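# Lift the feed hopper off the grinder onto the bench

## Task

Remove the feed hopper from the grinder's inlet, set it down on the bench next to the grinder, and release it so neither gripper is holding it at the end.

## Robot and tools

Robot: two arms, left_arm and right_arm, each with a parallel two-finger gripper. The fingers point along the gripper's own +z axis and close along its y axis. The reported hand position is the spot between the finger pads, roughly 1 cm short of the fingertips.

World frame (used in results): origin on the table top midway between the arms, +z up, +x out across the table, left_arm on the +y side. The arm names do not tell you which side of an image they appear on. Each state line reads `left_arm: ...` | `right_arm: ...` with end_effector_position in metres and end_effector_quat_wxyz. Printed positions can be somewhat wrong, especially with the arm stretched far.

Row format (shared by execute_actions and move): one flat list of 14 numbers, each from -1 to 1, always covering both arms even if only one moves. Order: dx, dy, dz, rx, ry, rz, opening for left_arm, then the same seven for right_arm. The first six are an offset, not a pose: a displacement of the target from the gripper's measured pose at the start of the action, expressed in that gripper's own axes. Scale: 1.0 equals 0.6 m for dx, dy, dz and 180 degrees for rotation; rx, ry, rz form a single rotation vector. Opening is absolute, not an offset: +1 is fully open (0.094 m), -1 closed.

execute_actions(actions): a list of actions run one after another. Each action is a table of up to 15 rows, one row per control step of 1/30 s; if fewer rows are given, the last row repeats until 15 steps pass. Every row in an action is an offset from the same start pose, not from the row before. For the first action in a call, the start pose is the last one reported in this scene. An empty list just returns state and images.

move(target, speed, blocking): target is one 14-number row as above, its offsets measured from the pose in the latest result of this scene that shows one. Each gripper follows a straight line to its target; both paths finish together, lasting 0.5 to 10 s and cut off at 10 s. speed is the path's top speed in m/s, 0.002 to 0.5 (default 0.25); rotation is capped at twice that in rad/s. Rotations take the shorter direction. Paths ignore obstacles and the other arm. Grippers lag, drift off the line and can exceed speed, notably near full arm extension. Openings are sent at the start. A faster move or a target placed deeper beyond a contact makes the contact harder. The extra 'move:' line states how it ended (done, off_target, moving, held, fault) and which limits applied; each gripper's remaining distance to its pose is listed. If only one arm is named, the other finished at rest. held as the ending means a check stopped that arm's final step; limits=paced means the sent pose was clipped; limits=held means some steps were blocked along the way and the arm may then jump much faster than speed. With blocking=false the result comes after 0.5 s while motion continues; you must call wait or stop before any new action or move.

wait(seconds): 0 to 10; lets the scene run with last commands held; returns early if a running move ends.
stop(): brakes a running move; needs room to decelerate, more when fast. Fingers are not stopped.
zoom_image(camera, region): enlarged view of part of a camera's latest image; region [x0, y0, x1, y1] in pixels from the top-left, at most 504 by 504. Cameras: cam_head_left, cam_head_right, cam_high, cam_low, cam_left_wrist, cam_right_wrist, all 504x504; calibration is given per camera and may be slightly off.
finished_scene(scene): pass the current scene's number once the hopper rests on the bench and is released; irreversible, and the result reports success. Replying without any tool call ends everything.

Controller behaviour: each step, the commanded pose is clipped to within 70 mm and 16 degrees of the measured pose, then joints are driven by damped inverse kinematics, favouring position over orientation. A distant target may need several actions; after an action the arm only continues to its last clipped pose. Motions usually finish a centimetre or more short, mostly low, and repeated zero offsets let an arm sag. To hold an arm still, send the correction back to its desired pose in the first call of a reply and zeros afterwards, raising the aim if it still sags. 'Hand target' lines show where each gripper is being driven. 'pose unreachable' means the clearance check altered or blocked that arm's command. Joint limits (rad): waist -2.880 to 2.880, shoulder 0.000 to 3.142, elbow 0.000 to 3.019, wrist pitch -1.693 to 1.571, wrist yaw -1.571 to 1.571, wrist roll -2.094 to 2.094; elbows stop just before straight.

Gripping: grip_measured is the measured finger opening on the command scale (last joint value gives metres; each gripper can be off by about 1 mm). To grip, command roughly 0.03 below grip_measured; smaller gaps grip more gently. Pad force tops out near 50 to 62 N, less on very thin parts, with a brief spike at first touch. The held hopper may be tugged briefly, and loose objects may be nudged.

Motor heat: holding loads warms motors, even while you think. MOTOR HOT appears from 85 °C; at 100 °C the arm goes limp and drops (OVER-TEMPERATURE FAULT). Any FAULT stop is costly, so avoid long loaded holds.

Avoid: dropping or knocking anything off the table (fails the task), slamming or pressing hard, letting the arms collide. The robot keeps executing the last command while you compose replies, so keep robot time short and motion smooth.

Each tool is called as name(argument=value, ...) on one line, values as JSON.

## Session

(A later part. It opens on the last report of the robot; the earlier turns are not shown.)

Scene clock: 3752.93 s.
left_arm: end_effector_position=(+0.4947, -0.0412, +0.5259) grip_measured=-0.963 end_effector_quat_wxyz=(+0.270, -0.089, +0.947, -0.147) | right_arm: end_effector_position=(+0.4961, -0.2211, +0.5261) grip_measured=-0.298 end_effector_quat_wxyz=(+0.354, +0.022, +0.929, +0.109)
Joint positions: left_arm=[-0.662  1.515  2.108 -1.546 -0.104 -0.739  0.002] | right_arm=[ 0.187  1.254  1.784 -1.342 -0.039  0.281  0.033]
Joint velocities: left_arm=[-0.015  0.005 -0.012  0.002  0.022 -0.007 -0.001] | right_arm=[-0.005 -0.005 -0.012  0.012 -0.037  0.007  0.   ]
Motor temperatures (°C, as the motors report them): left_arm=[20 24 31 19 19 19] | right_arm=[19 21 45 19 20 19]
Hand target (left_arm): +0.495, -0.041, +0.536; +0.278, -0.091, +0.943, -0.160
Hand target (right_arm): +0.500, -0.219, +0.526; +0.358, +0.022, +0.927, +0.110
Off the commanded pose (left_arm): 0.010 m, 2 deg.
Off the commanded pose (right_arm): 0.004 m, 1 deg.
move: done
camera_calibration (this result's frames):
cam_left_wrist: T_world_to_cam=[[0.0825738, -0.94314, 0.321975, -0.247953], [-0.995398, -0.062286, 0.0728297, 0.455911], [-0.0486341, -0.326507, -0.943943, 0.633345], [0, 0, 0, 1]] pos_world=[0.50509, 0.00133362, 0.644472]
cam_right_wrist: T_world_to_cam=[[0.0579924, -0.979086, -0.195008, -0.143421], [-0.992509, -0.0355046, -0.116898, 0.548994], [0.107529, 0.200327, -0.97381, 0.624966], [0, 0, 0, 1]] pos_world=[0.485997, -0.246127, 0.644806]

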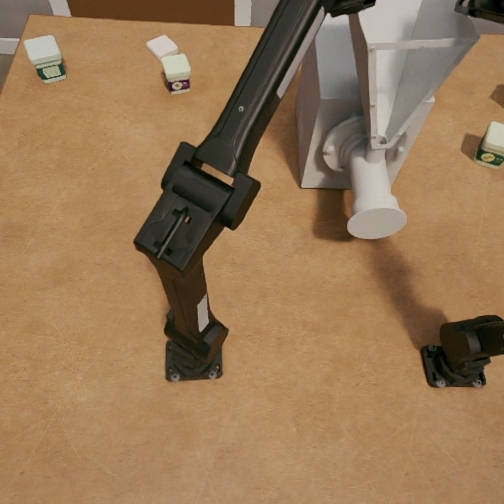

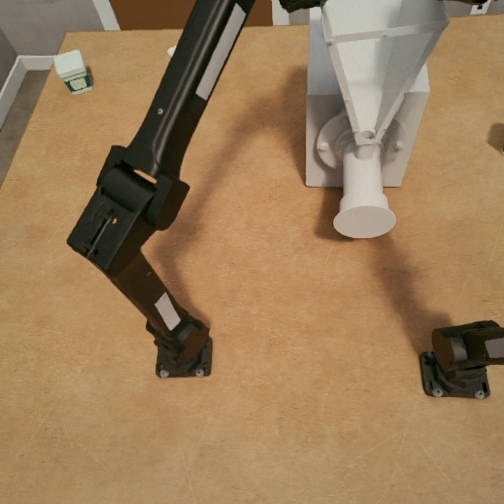

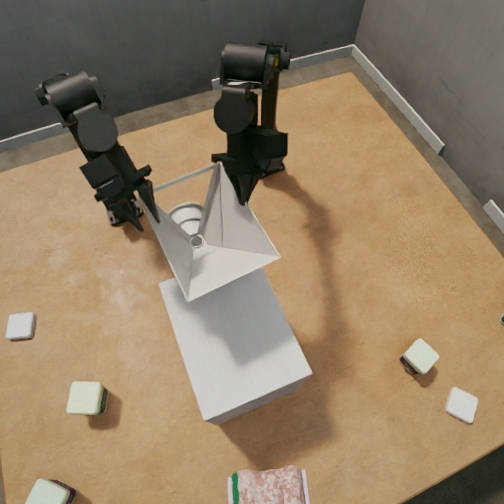

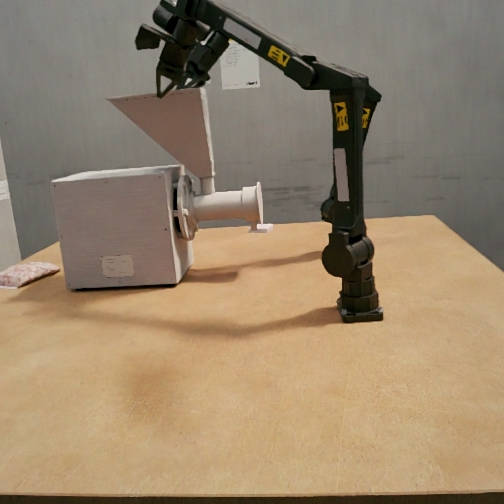

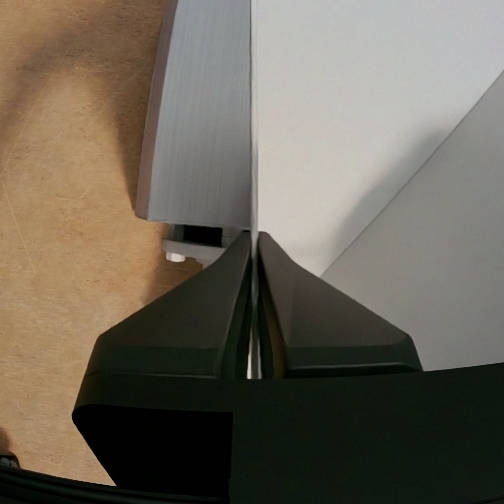

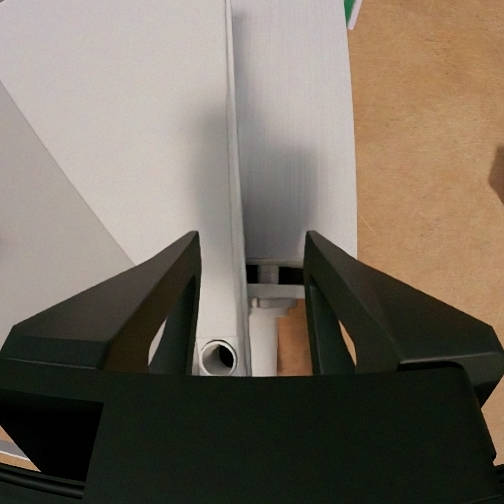

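execute_actions(actions=[[[-0.0085,-0.0052,-0.0133,0.008,-0.005,-0.003,-0.98, -0.004,0.003,0.006,0,-0.005,0,-0.98]]])

execute_actions(actions=[[[-0.0085,-0.0052,-0.0133,0.008,-0.005,-0.003,-0.98, -0.004,0.0,0.0,0,-0.005,0,-0.98]]])

Scene clock: 3757.93 s.
left_arm: end_effector_position=(+0.4954, -0.0420, +0.5266) grip_measured=-0.963 end_effector_quat_wxyz=(+0.271, -0.090, +0.947, -0.151) | right_arm: end_effector_position=(+0.4978, -0.2189, +0.5262) grip_measured=-0.965 end_effector_quat_wxyz=(+0.358, +0.020, +0.927, +0.110)
Joint positions: left_arm=[-0.662  1.515  2.108 -1.541 -0.1   -0.741  0.002] | right_arm=[ 0.191  1.254  1.78  -1.33  -0.038  0.28   0.002]
Joint velocities: left_arm=[-0.024  0.015 -0.002 -0.007  0.007 -0.022 -0.001] | right_arm=[-0.015 -0.005 -0.022 -0.002  0.022 -0.037 -0.   ]
Motor temperatures (°C, as the motors report them): left_arm=[20 24 31 19 19 19] | right_arm=[19 21 45 19 20 19]
Hand target (left_arm): +0.495, -0.041, +0.536; +0.278, -0.091, +0.943, -0.160
Hand target (right_arm): +0.500, -0.219, +0.525; +0.361, +0.023, +0.926, +0.108
Off the commanded pose (left_arm): 0.009 m, 1 deg.
Off the commanded pose (right_arm): 0.003 m, 1 deg.
camera_calibration (this result's frames):
cam_left_wrist: T_world_to_cam=[[0.0816969, -0.941161, 0.327936, -0.251568], [-0.99556, -0.0616259, 0.0711548, 0.457512], [-0.0467587, -0.332293, -0.942016, 0.631556], [0, 0, 0, 1]] pos_world=[0.505563, 0.00129103, 0.64488]
cam_right_wrist: T_world_to_cam=[[0.0635745, -0.978647, -0.195471, -0.143841], [-0.991386, -0.0394568, -0.124891, 0.55356], [0.114512, 0.201727, -0.972725, 0.620707], [0, 0, 0, 1]] pos_world=[0.486858, -0.244141, 0.644795]

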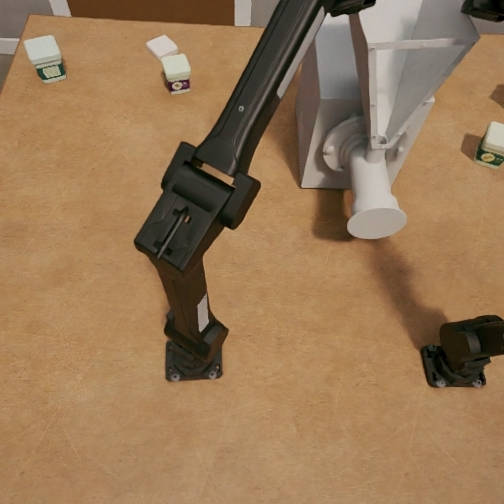

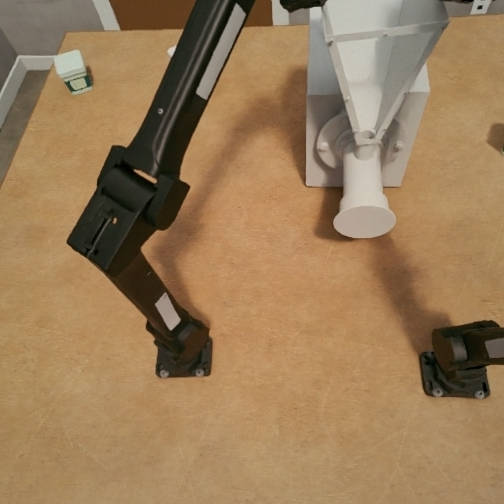

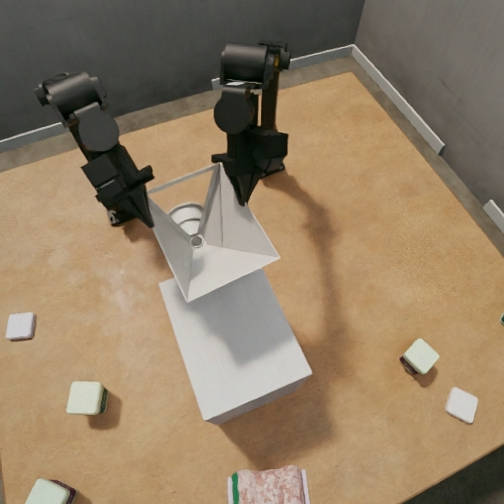

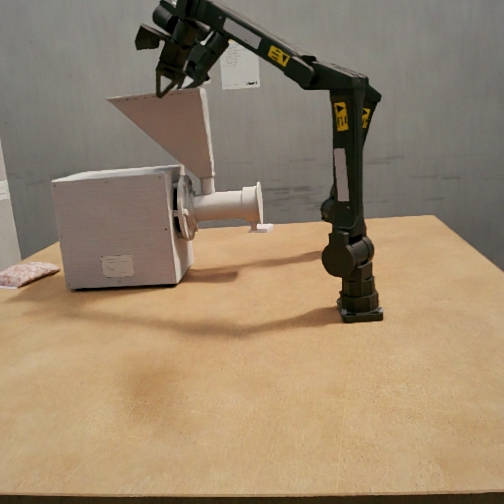

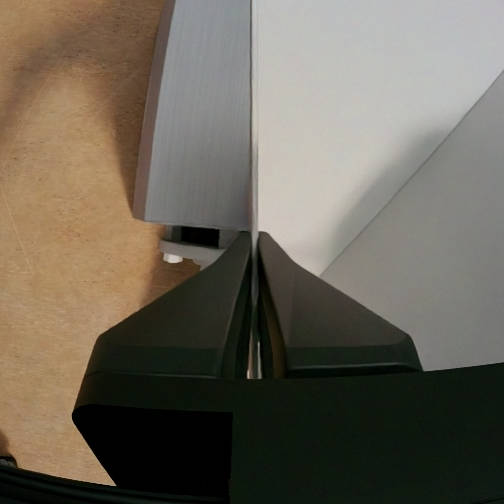

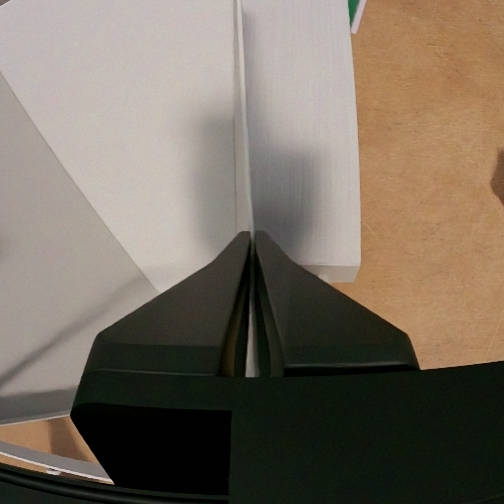

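Scene clock: 3758.43 s.
left_arm: end_effector_position=(+0.4955, -0.0419, +0.5266) grip_measured=-0.963 end_effector_quat_wxyz=(+0.270, -0.090, +0.947, -0.151) | right_arm: end_effector_position=(+0.4977, -0.2189, +0.5264) grip_measured=-0.965 end_effector_quat_wxyz=(+0.359, +0.018, +0.927, +0.110)
Joint positions: left_arm=[-0.661  1.515  2.108 -1.541 -0.1   -0.741  0.002] | right_arm=[ 0.191  1.253  1.779 -1.328 -0.039  0.276  0.002]
Joint velocities: left_arm=[-0.005  0.005  0.007  0.007 -0.007 -0.022  0.001] | right_arm=[-0.015 -0.005  0.012  0.017 -0.051  0.007 -0.   ]
Motor temperatures (°C, as the motors report them): left_arm=[20 24 31 19 19 19] | right_arm=[19 21 45 19 20 19]
Hand target (left_arm): +0.496, -0.042, +0.536; +0.278, -0.092, +0.942, -0.163
Hand target (right_arm): +0.500, -0.219, +0.528; +0.365, +0.021, +0.924, +0.110
Off the commanded pose (left_arm): 0.010 m, 2 deg.
Off the commanded pose (right_arm): 0.002 m, 1 deg.
camera_calibration (this result's frames):
cam_left_wrist: T_world_to_cam=[[0.0817494, -0.940996, 0.328395, -0.251773], [-0.995539, -0.0615259, 0.0715269, 0.457354], [-0.0471017, -0.332778, -0.941828, 0.631618], [0, 0, 0, 1]] pos_world=[0.505647, 0.00141014, 0.644844]
cam_right_wrist: T_world_to_cam=[[0.06701, -0.978812, -0.193483, -0.146533], [-0.990944, -0.0426734, -0.127318, 0.553837], [0.116364, 0.200263, -0.972807, 0.619771], [0, 0, 0, 1]] pos_world=[0.486522, -0.243911, 0.64508]

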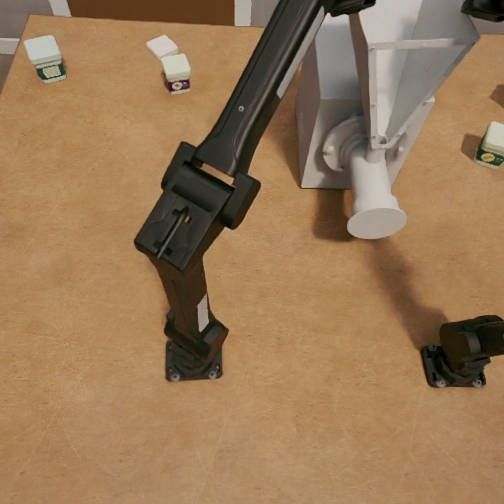

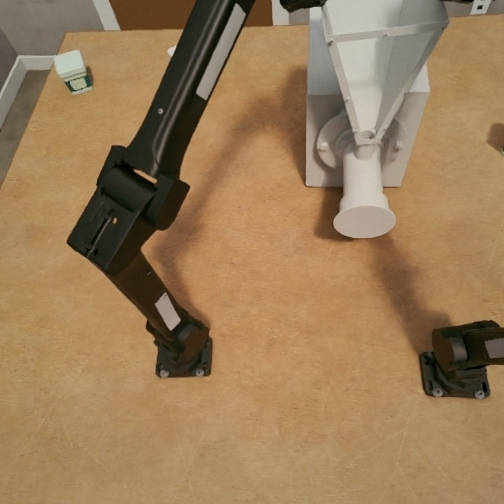

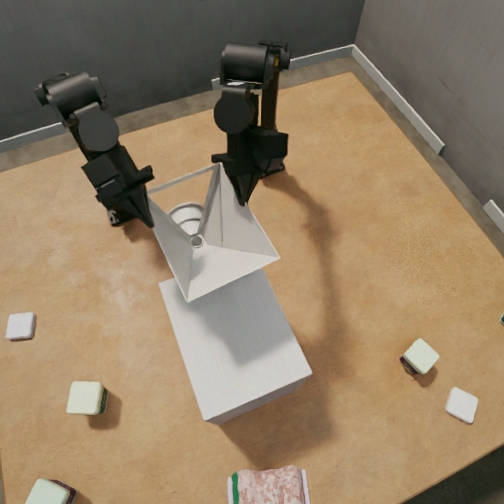

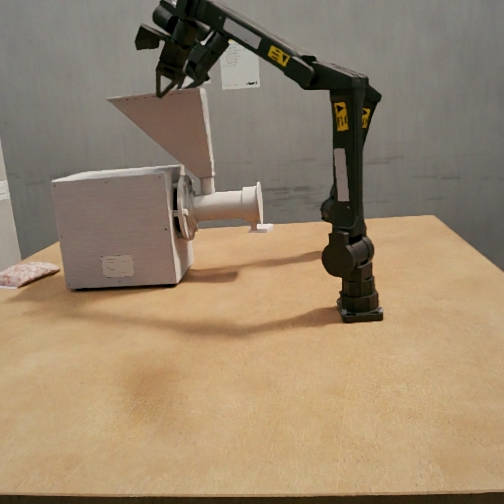

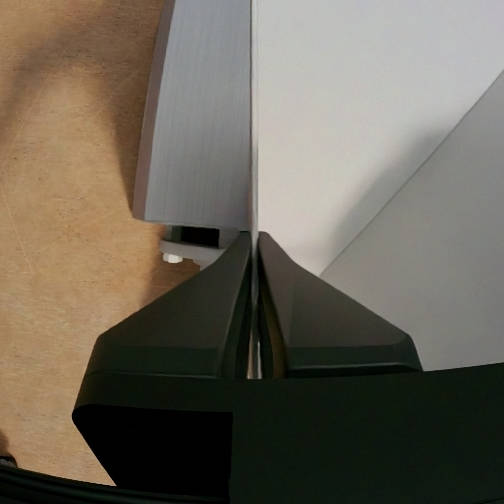

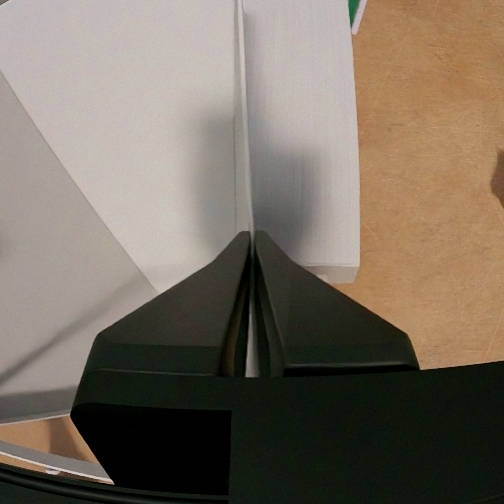

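execute_actions(actions=[[[-0.0097,-0.0067,-0.0162,0.0073,-0.0070,-0.0015,-0.98,-0.0132,0.0043,-0.0144,-0.0026,-0.0098,-0.0006,-0.98],[-0.0145,-0.0100,-0.0243,0.0109,-0.0105,-0.0022,-0.98,-0.0199,0.0065,-0.0216,-0.0038,-0.0148,-0.0009,-0.98],[-0.0194,-0.0134,-0.0324,0.0146,-0.0140,-0.0029,-0.98,-0.0265,0.0087,-0.0288,-0.0051,-0.0197,-0.0012,-0.98],[-0.0242,-0.0168,-0.0405,0.0182,-0.0175,-0.0037,-0.98,-0.0331,0.0109,-0.0360,-0.0064,-0.0246,-0.0016,-0.98],[-0.0290,-0.0201,-0.0486,0.0218,-0.0209,-0.0044,-0.98,-0.0397,0.0130,-0.0431,-0.0077,-0.0295,-0.0019,-0.98],[-0.0339,-0.0235,-0.0567,0.0255,-0.0244,-0.0051,-0.98,-0.0463,0.0152,-0.0503,-0.0090,-0.0344,-0.0022,-0.98],[-0.0387,-0.0268,-0.0648,0.0291,-0.0279,-0.0058,-0.98,-0.0530,0.0174,-0.0575,-0.0102,-0.0394,-0.0025,-0.98],[-0.0436,-0.0302,-0.0729,0.0328,-0.0314,-0.0066,-0.98,-0.0596,0.0195,-0.0647,-0.0115,-0.0443,-0.0028,-0.98],[-0.0484,-0.0335,-0.0810,0.0364,-0.0349,-0.0073,-0.98,-0.0662,0.0217,-0.0719,-0.0128,-0.0492,-0.0031,-0.98]]])

Scene clock: 3794.73 s.
left_arm: end_effector_position=(+0.4965, -0.0432, +0.5276) grip_measured=-0.963 end_effector_quat_wxyz=(+0.272, -0.089, +0.946, -0.155) | right_arm: end_effector_position=(+0.4977, -0.2196, +0.5282) grip_measured=-0.965 end_effector_quat_wxyz=(+0.363, +0.015, +0.926, +0.107)
Joint positions: left_arm=[-0.66   1.515  2.108 -1.533 -0.094 -0.741  0.002] | right_arm=[ 0.191  1.25   1.779 -1.324 -0.035  0.269  0.002]
Joint velocities: left_arm=[-0.005 -0.005  0.007  0.012 -0.022 -0.037 -0.   ] | right_arm=[-0.015 -0.005  0.012 -0.007  0.022  0.007  0.   ]
Motor temperatures (°C, as the motors report them): left_arm=[20 24 31 19 19 19] | right_arm=[19 22 44 19 19 19]
Hand target (left_arm): +0.490, -0.039, +0.585; +0.324, -0.092, +0.919, -0.203
Hand target (right_arm): +0.492, -0.220, +0.585; +0.430, +0.014, +0.894, +0.124
Off the commanded pose (left_arm): 0.059 m, 9 deg.
Off the commanded pose (right_arm): 0.058 m, 9 deg.
camera_calibration (this result's frames):
cam_left_wrist: T_world_to_cam=[[0.0782008, -0.938589, 0.336058, -0.255576], [-0.995959, -0.0586229, 0.0680299, 0.460394], [-0.0441515, -0.34002, -0.939381, 0.629134], [0, 0, 0, 1]] pos_world=[0.506297, 0.00102706, 0.645564]
cam_right_wrist: T_world_to_cam=[[0.071068, -0.9798, -0.186927, -0.152556], [-0.989742, -0.045983, -0.135265, 0.556897], [0.123937, 0.194623, -0.973017, 0.616687], [0, 0, 0, 1]] pos_world=[0.485596, -0.243888, 0.646858]

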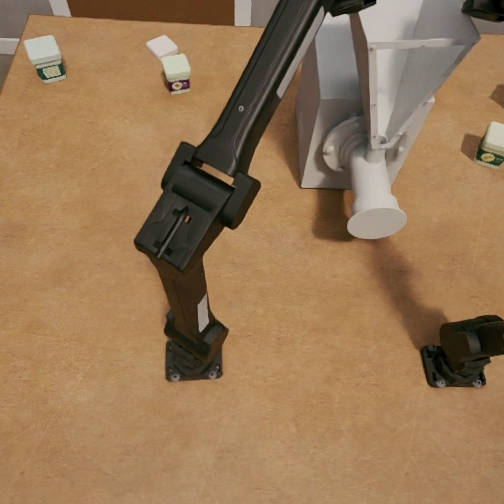

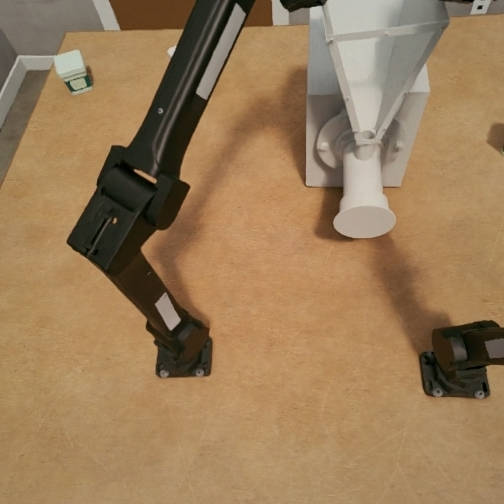

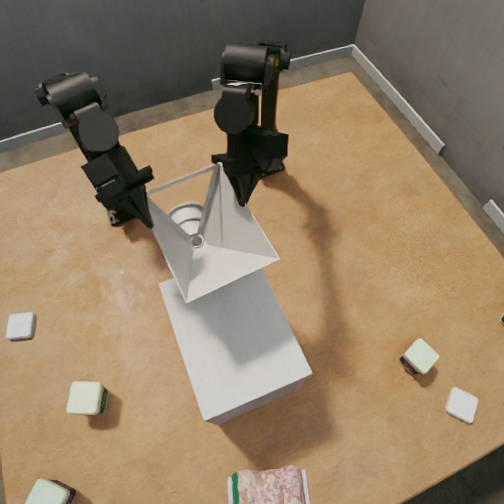

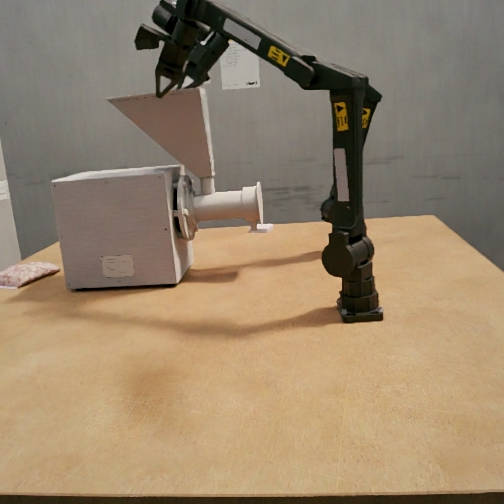

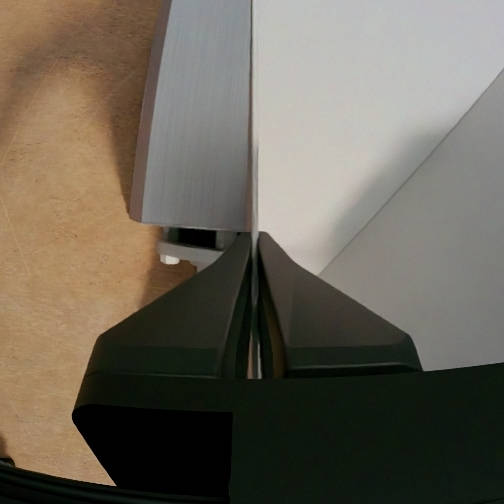

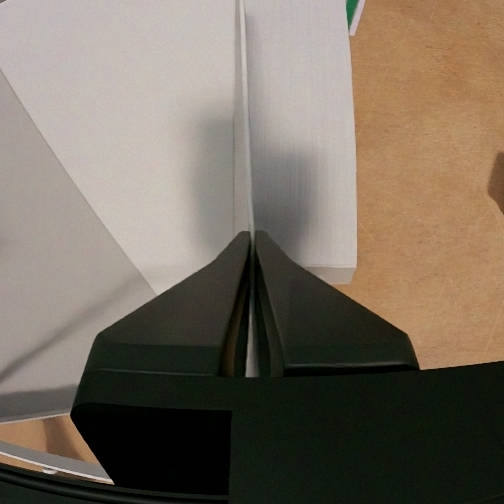

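execute_actions(actions=[[[-0.0327,-0.0185,-0.0966,0.0133,-0.0509,-0.0460,-0.98,-0.0805,0.0349,-0.0547,-0.0444,-0.0389,-0.0374,-0.98]]])

execute_actions(actions=[[[-0.0641,-0.0485,-0.0654,0.0595,-0.0189,0.0314,-0.98,-0.0519,0.0085,-0.0891,0.0188,-0.0595,0.0312,-0.98]]])

execute_actions(actions=[[[-0.0641,-0.0485,-0.0654,0.0595,-0.0189,0.0314,-0.98,-0.0519,0.0085,-0.0891,0.0188,-0.0595,0.0312,-0.98]]])

execute_actions(actions=[[[-0.0327,-0.0185,-0.0966,0.0133,-0.0509,-0.0460,-0.98,-0.0805,0.0349,-0.0547,-0.0444,-0.0389,-0.0374,-0.98]]])

Scene clock: 3811.10 s.
left_arm: end_effector_position=(+0.4903, -0.0388, +0.5314) grip_measured=-0.963 end_effector_quat_wxyz=(+0.287, -0.136, +0.938, -0.137) | right_arm: end_effector_position=(+0.5044, -0.2166, +0.5292) grip_measured=-0.966 end_effector_quat_wxyz=(+0.363, -0.042, +0.921, +0.136)
Joint positions: left_arm=[-0.689  1.504  2.104 -1.546 -0.185 -0.839  0.002] | right_arm=[ 0.149  1.263  1.784 -1.307 -0.16   0.155  0.002]
Joint velocities: left_arm=[-0.015  0.015 -0.017  0.007 -0.037 -0.022 -0.   ] | right_arm=[-0.005 -0.005 -0.002  0.007  0.007 -0.007  0.   ]
Motor temperatures (°C, as the motors report them): left_arm=[20 24 34 19 20 19] | right_arm=[19 22 47 20 19 19]
Hand target (left_arm): +0.479, -0.032, +0.585; +0.334, -0.163, +0.909, -0.189
Hand target (right_arm): +0.504, -0.212, +0.586; +0.425, -0.058, +0.891, +0.148
Off the commanded pose (left_arm): 0.057 m, 9 deg.
Off the commanded pose (right_arm): 0.060 m, 8 deg.
camera_calibration (this result's frames):
cam_left_wrist: T_world_to_cam=[[0.169249, -0.928725, 0.329886, -0.293246], [-0.98556, -0.161252, 0.0516723, 0.453832], [0.00520546, -0.333867, -0.942606, 0.611705], [0, 0, 0, 1]] pos_world=[0.493726, 0.00506505, 0.649884]
cam_right_wrist: T_world_to_cam=[[0.197246, -0.960291, -0.197318, -0.203848], [-0.973635, -0.168361, -0.153913, 0.539098], [0.114581, 0.222474, -0.968182, 0.624458], [0, 0, 0, 1]] pos_world=[0.493542, -0.243916, 0.64734]

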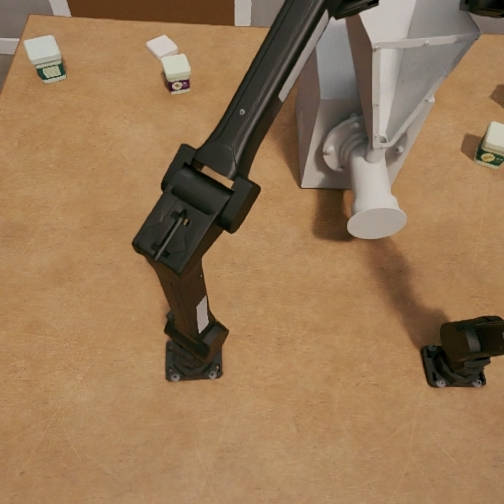

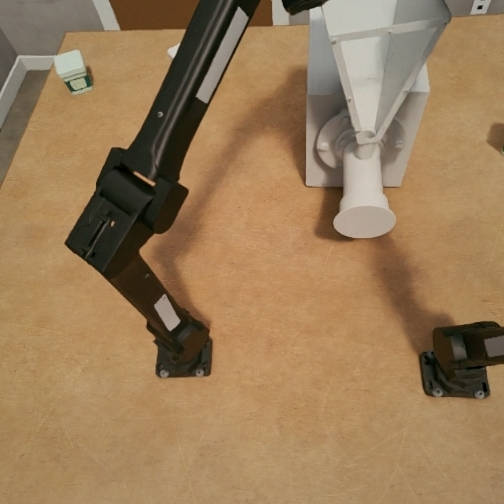

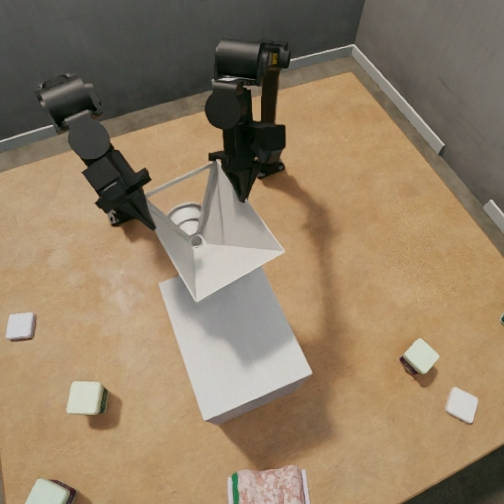

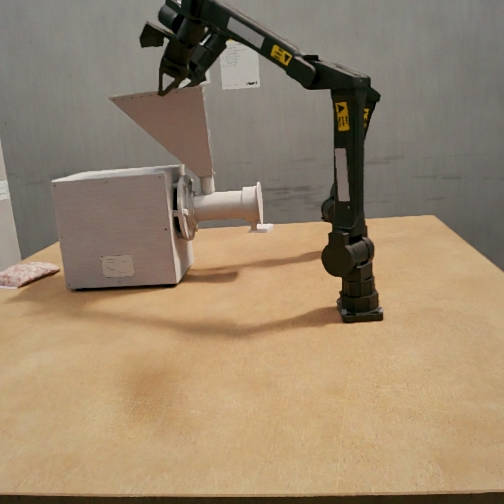

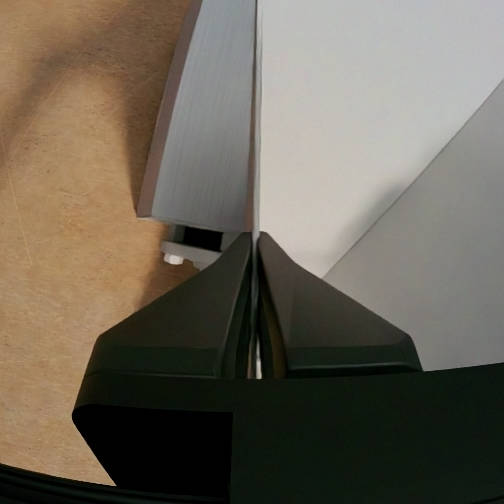

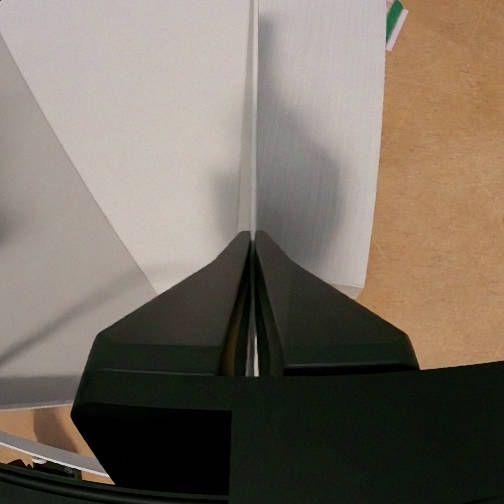

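Scene clock: 3811.60 s.
left_arm: end_effector_position=(+0.5009, -0.0475, +0.5356) grip_measured=-0.963 end_effector_quat_wxyz=(+0.281, -0.072, +0.942, -0.168) | right_arm: end_effector_position=(+0.4943, -0.2239, +0.5365) grip_measured=-0.966 end_effector_quat_wxyz=(+0.377, +0.021, +0.919, +0.117)
Joint positions: left_arm=[-0.655  1.52   2.125 -1.512 -0.071 -0.706  0.002] | right_arm=[ 0.177  1.229  1.767 -1.299 -0.051  0.275  0.002]
Joint velocities: left_arm=[ 0.005  0.005  0.012 -0.012  0.066 -0.081  0.001] | right_arm=[-0.005 -0.015 -0.007  0.002 -0.051  0.007  0.   ]
Motor temperatures (°C, as the motors report them): left_arm=[20 24 34 19 20 19] | right_arm=[19 22 47 20 19 19]
Hand target (left_arm): +0.498, -0.044, +0.590; +0.332, -0.066, +0.918, -0.206
Hand target (right_arm): +0.487, -0.228, +0.587; +0.441, +0.026, +0.888, +0.129
Off the commanded pose (left_arm): 0.056 m, 8 deg.
Off the commanded pose (right_arm): 0.053 m, 8 deg.
camera_calibration (this result's frames):
cam_left_wrist: T_world_to_cam=[[0.0351521, -0.935657, 0.351154, -0.249019], [-0.998867, -0.0216159, 0.0423949, 0.480954], [-0.0320766, -0.352247, -0.935357, 0.626661], [0, 0, 0, 1]] pos_world=[0.509264, -0.00186064, 0.653206]
cam_right_wrist: T_world_to_cam=[[0.0707568, -0.975741, -0.207178, -0.143044], [-0.985387, -0.0361123, -0.166458, 0.571292], [0.154938, 0.215929, -0.964038, 0.610669], [0, 0, 0, 1]] pos_world=[0.478449, -0.250804, 0.654168]

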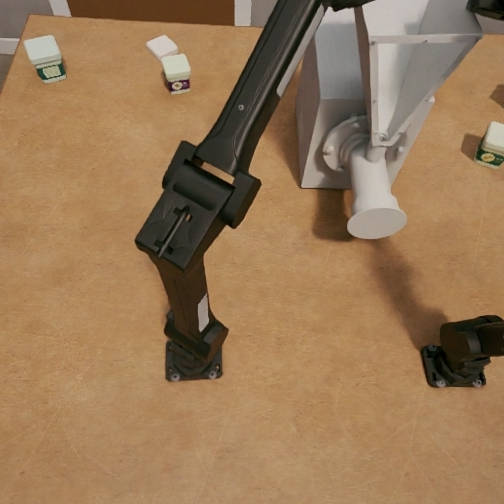

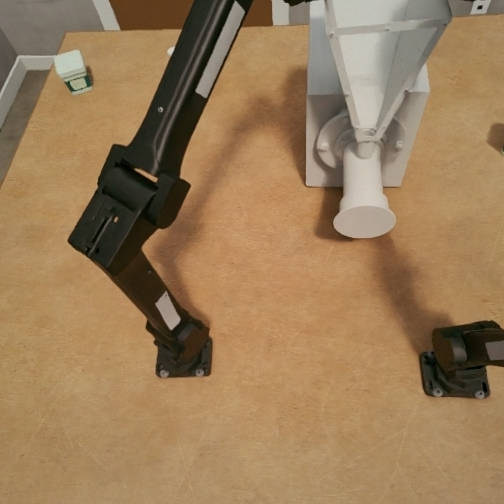

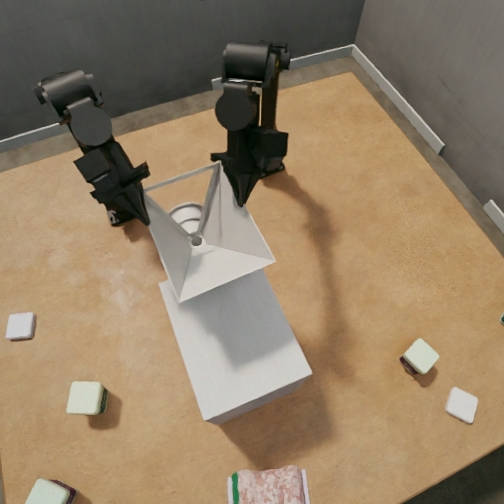

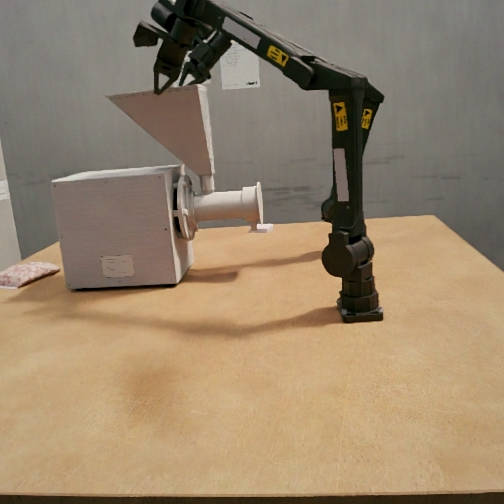

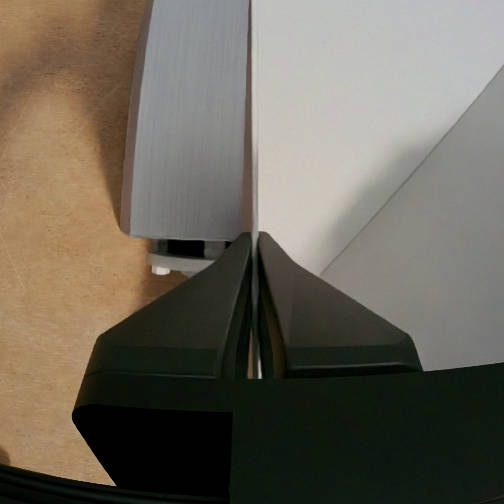

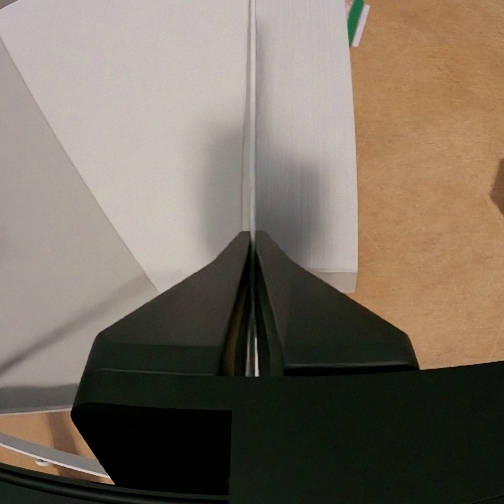

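Scene clock: 3812.10 s.
left_arm: end_effector_position=(+0.5114, -0.0567, +0.5377) grip_measured=-0.960 end_effector_quat_wxyz=(+0.266, -0.023, +0.941, -0.207) | right_arm: end_effector_position=(+0.4862, -0.2292, +0.5390) grip_measured=-0.966 end_effector_quat_wxyz=(+0.389, +0.076, +0.914, +0.086)
Joint positions: left_arm=[-0.617  1.544  2.148 -1.488  0.061 -0.61   0.002] | right_arm=[ 0.222  1.206  1.752 -1.3    0.087  0.381  0.002]
Joint velocities: left_arm=[-0.015  0.024  0.002  0.007 -0.037 -0.007 -0.001] | right_arm=[-0.005  0.005 -0.012 -0.002 -0.051  0.037 -0.001]
Motor temperatures (°C, as the motors report them): left_arm=[20 24 34 19 20 19] | right_arm=[19 22 47 20 19 19]
Hand target (left_arm): +0.507, -0.053, +0.594; +0.322, -0.004, +0.916, -0.239
Hand target (right_arm): +0.474, -0.234, +0.594; +0.453, +0.087, +0.881, +0.105
Off the commanded pose (left_arm): 0.059 m, 8 deg.
Off the commanded pose (right_arm): 0.058 m, 9 deg.
camera_calibration (this result's frames):
cam_left_wrist: T_world_to_cam=[[-0.0746839, -0.915063, 0.396336, -0.225665], [-0.993988, 0.100219, 0.0440843, 0.494637], [-0.0800604, -0.390661, -0.917047, 0.63822], [0, 0, 0, 1]] pos_world=[0.525906, -0.00674273, 0.652911]
cam_right_wrist: T_world_to_cam=[[-0.0529534, -0.97993, -0.192181, -0.0960873], [-0.979853, 0.0881007, -0.179237, 0.596141], [0.192571, 0.178818, -0.964853, 0.589114], [0, 0, 0, 1]] pos_world=[0.465596, -0.252023, 0.656792]

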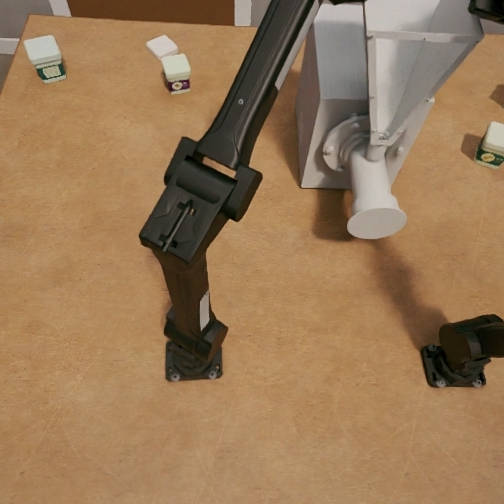

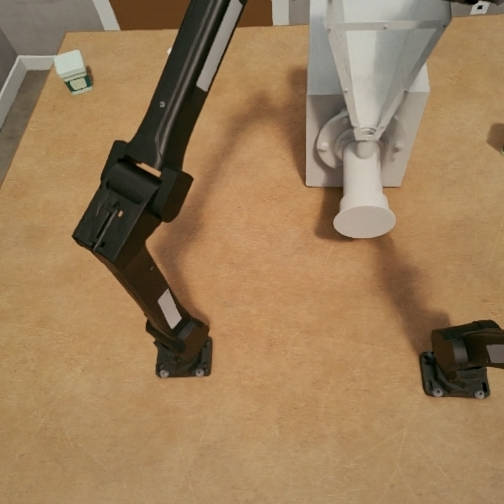

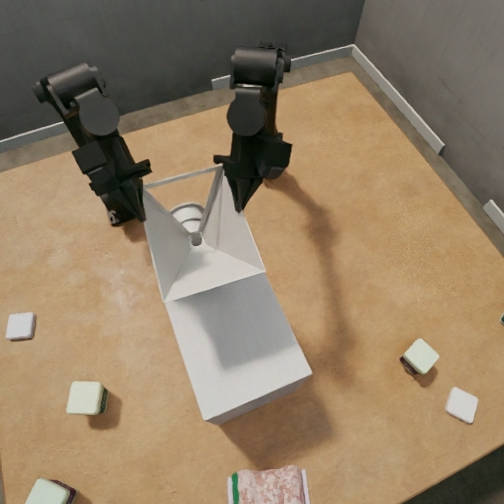

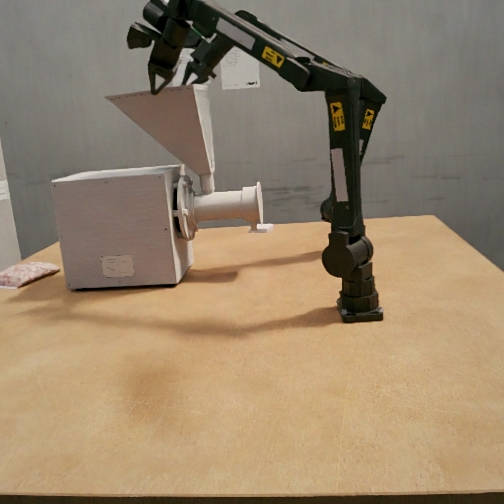

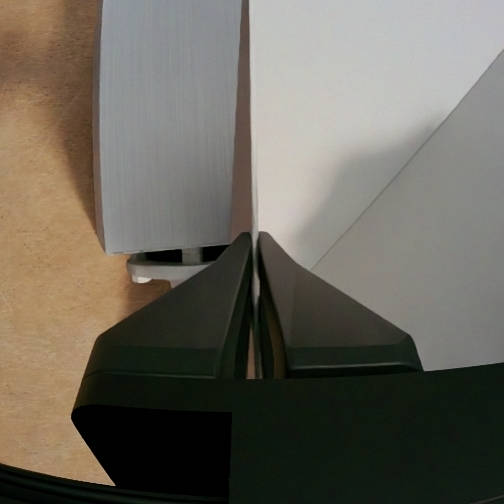

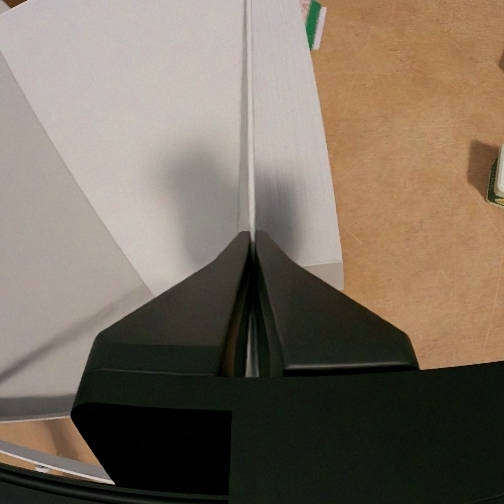

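Scene clock: 3812.60 s.
left_arm: end_effector_position=(+0.5064, -0.0472, +0.5397) grip_measured=-0.961 end_effector_quat_wxyz=(+0.272, -0.079, +0.938, -0.199) | right_arm: end_effector_position=(+0.4941, -0.2223, +0.5407) grip_measured=-0.966 end_effector_quat_wxyz=(+0.393, +0.013, +0.913, +0.108)
Joint positions: left_arm=[-0.627  1.52   2.127 -1.489 -0.002 -0.716  0.002] | right_arm=[ 0.191  1.215  1.753 -1.269 -0.024  0.261  0.002]
Joint velocities: left_arm=[-0.015 -0.005 -0.017 -0.007 -0.037 -0.022  0.001] | right_arm=[-0.015  0.005  0.007  0.002 -0.037  0.051 -0.001]
Motor temperatures (°C, as the motors report them): left_arm=[20 24 34 19 20 19] | right_arm=[19 22 47 20 19 19]
Hand target (left_arm): +0.494, -0.040, +0.594; +0.323, -0.100, +0.909, -0.245
Hand target (right_arm): +0.491, -0.224, +0.597; +0.454, +0.000, +0.883, +0.120
Off the commanded pose (left_arm): 0.058 m, 9 deg.
Off the commanded pose (right_arm): 0.059 m, 8 deg.
camera_calibration (this result's frames):
cam_left_wrist: T_world_to_cam=[[0.0327488, -0.91146, 0.410084, -0.27978], [-0.998461, -0.0114623, 0.0542596, 0.480123], [-0.044755, -0.41123, -0.910432, 0.620941], [0, 0, 0, 1]] pos_world=[0.516337, 0.00584435, 0.654007]
cam_right_wrist: T_world_to_cam=[[0.0812945, -0.979679, -0.18336, -0.159546], [-0.978608, -0.0435739, -0.201064, 0.585568], [0.188989, 0.195783, -0.962264, 0.59213], [0, 0, 0, 1]] pos_world=[0.474107, -0.246717, 0.658268]

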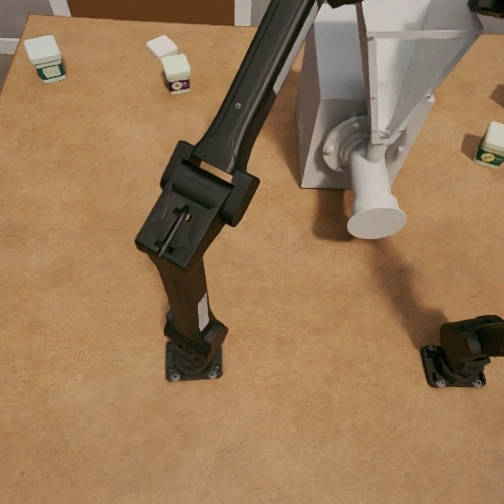

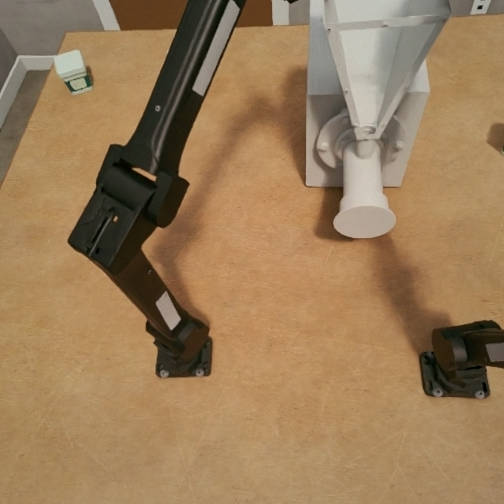

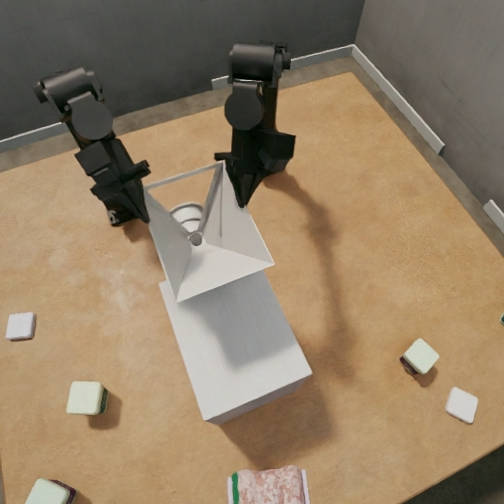

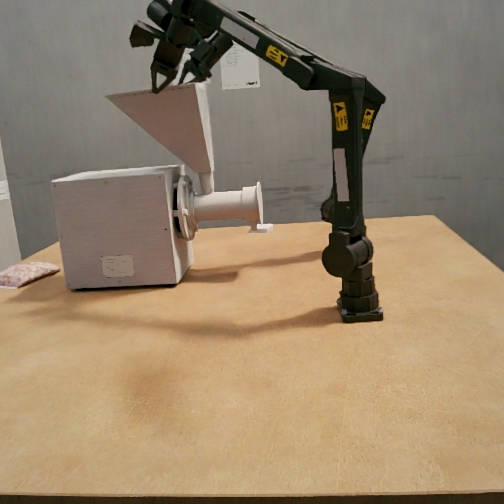

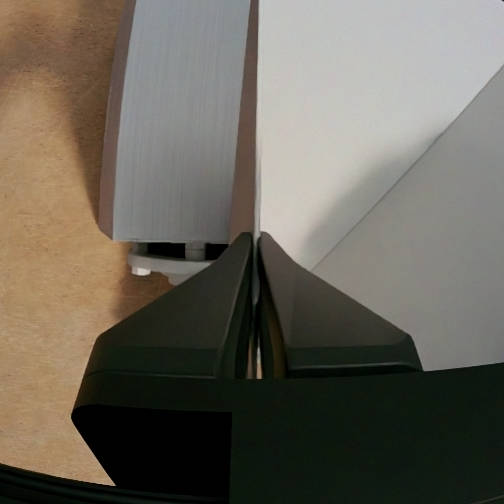

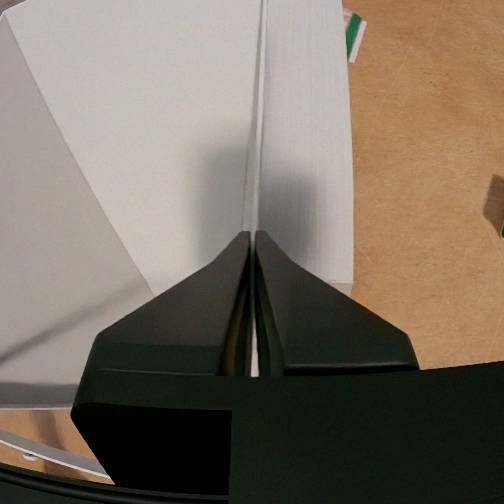

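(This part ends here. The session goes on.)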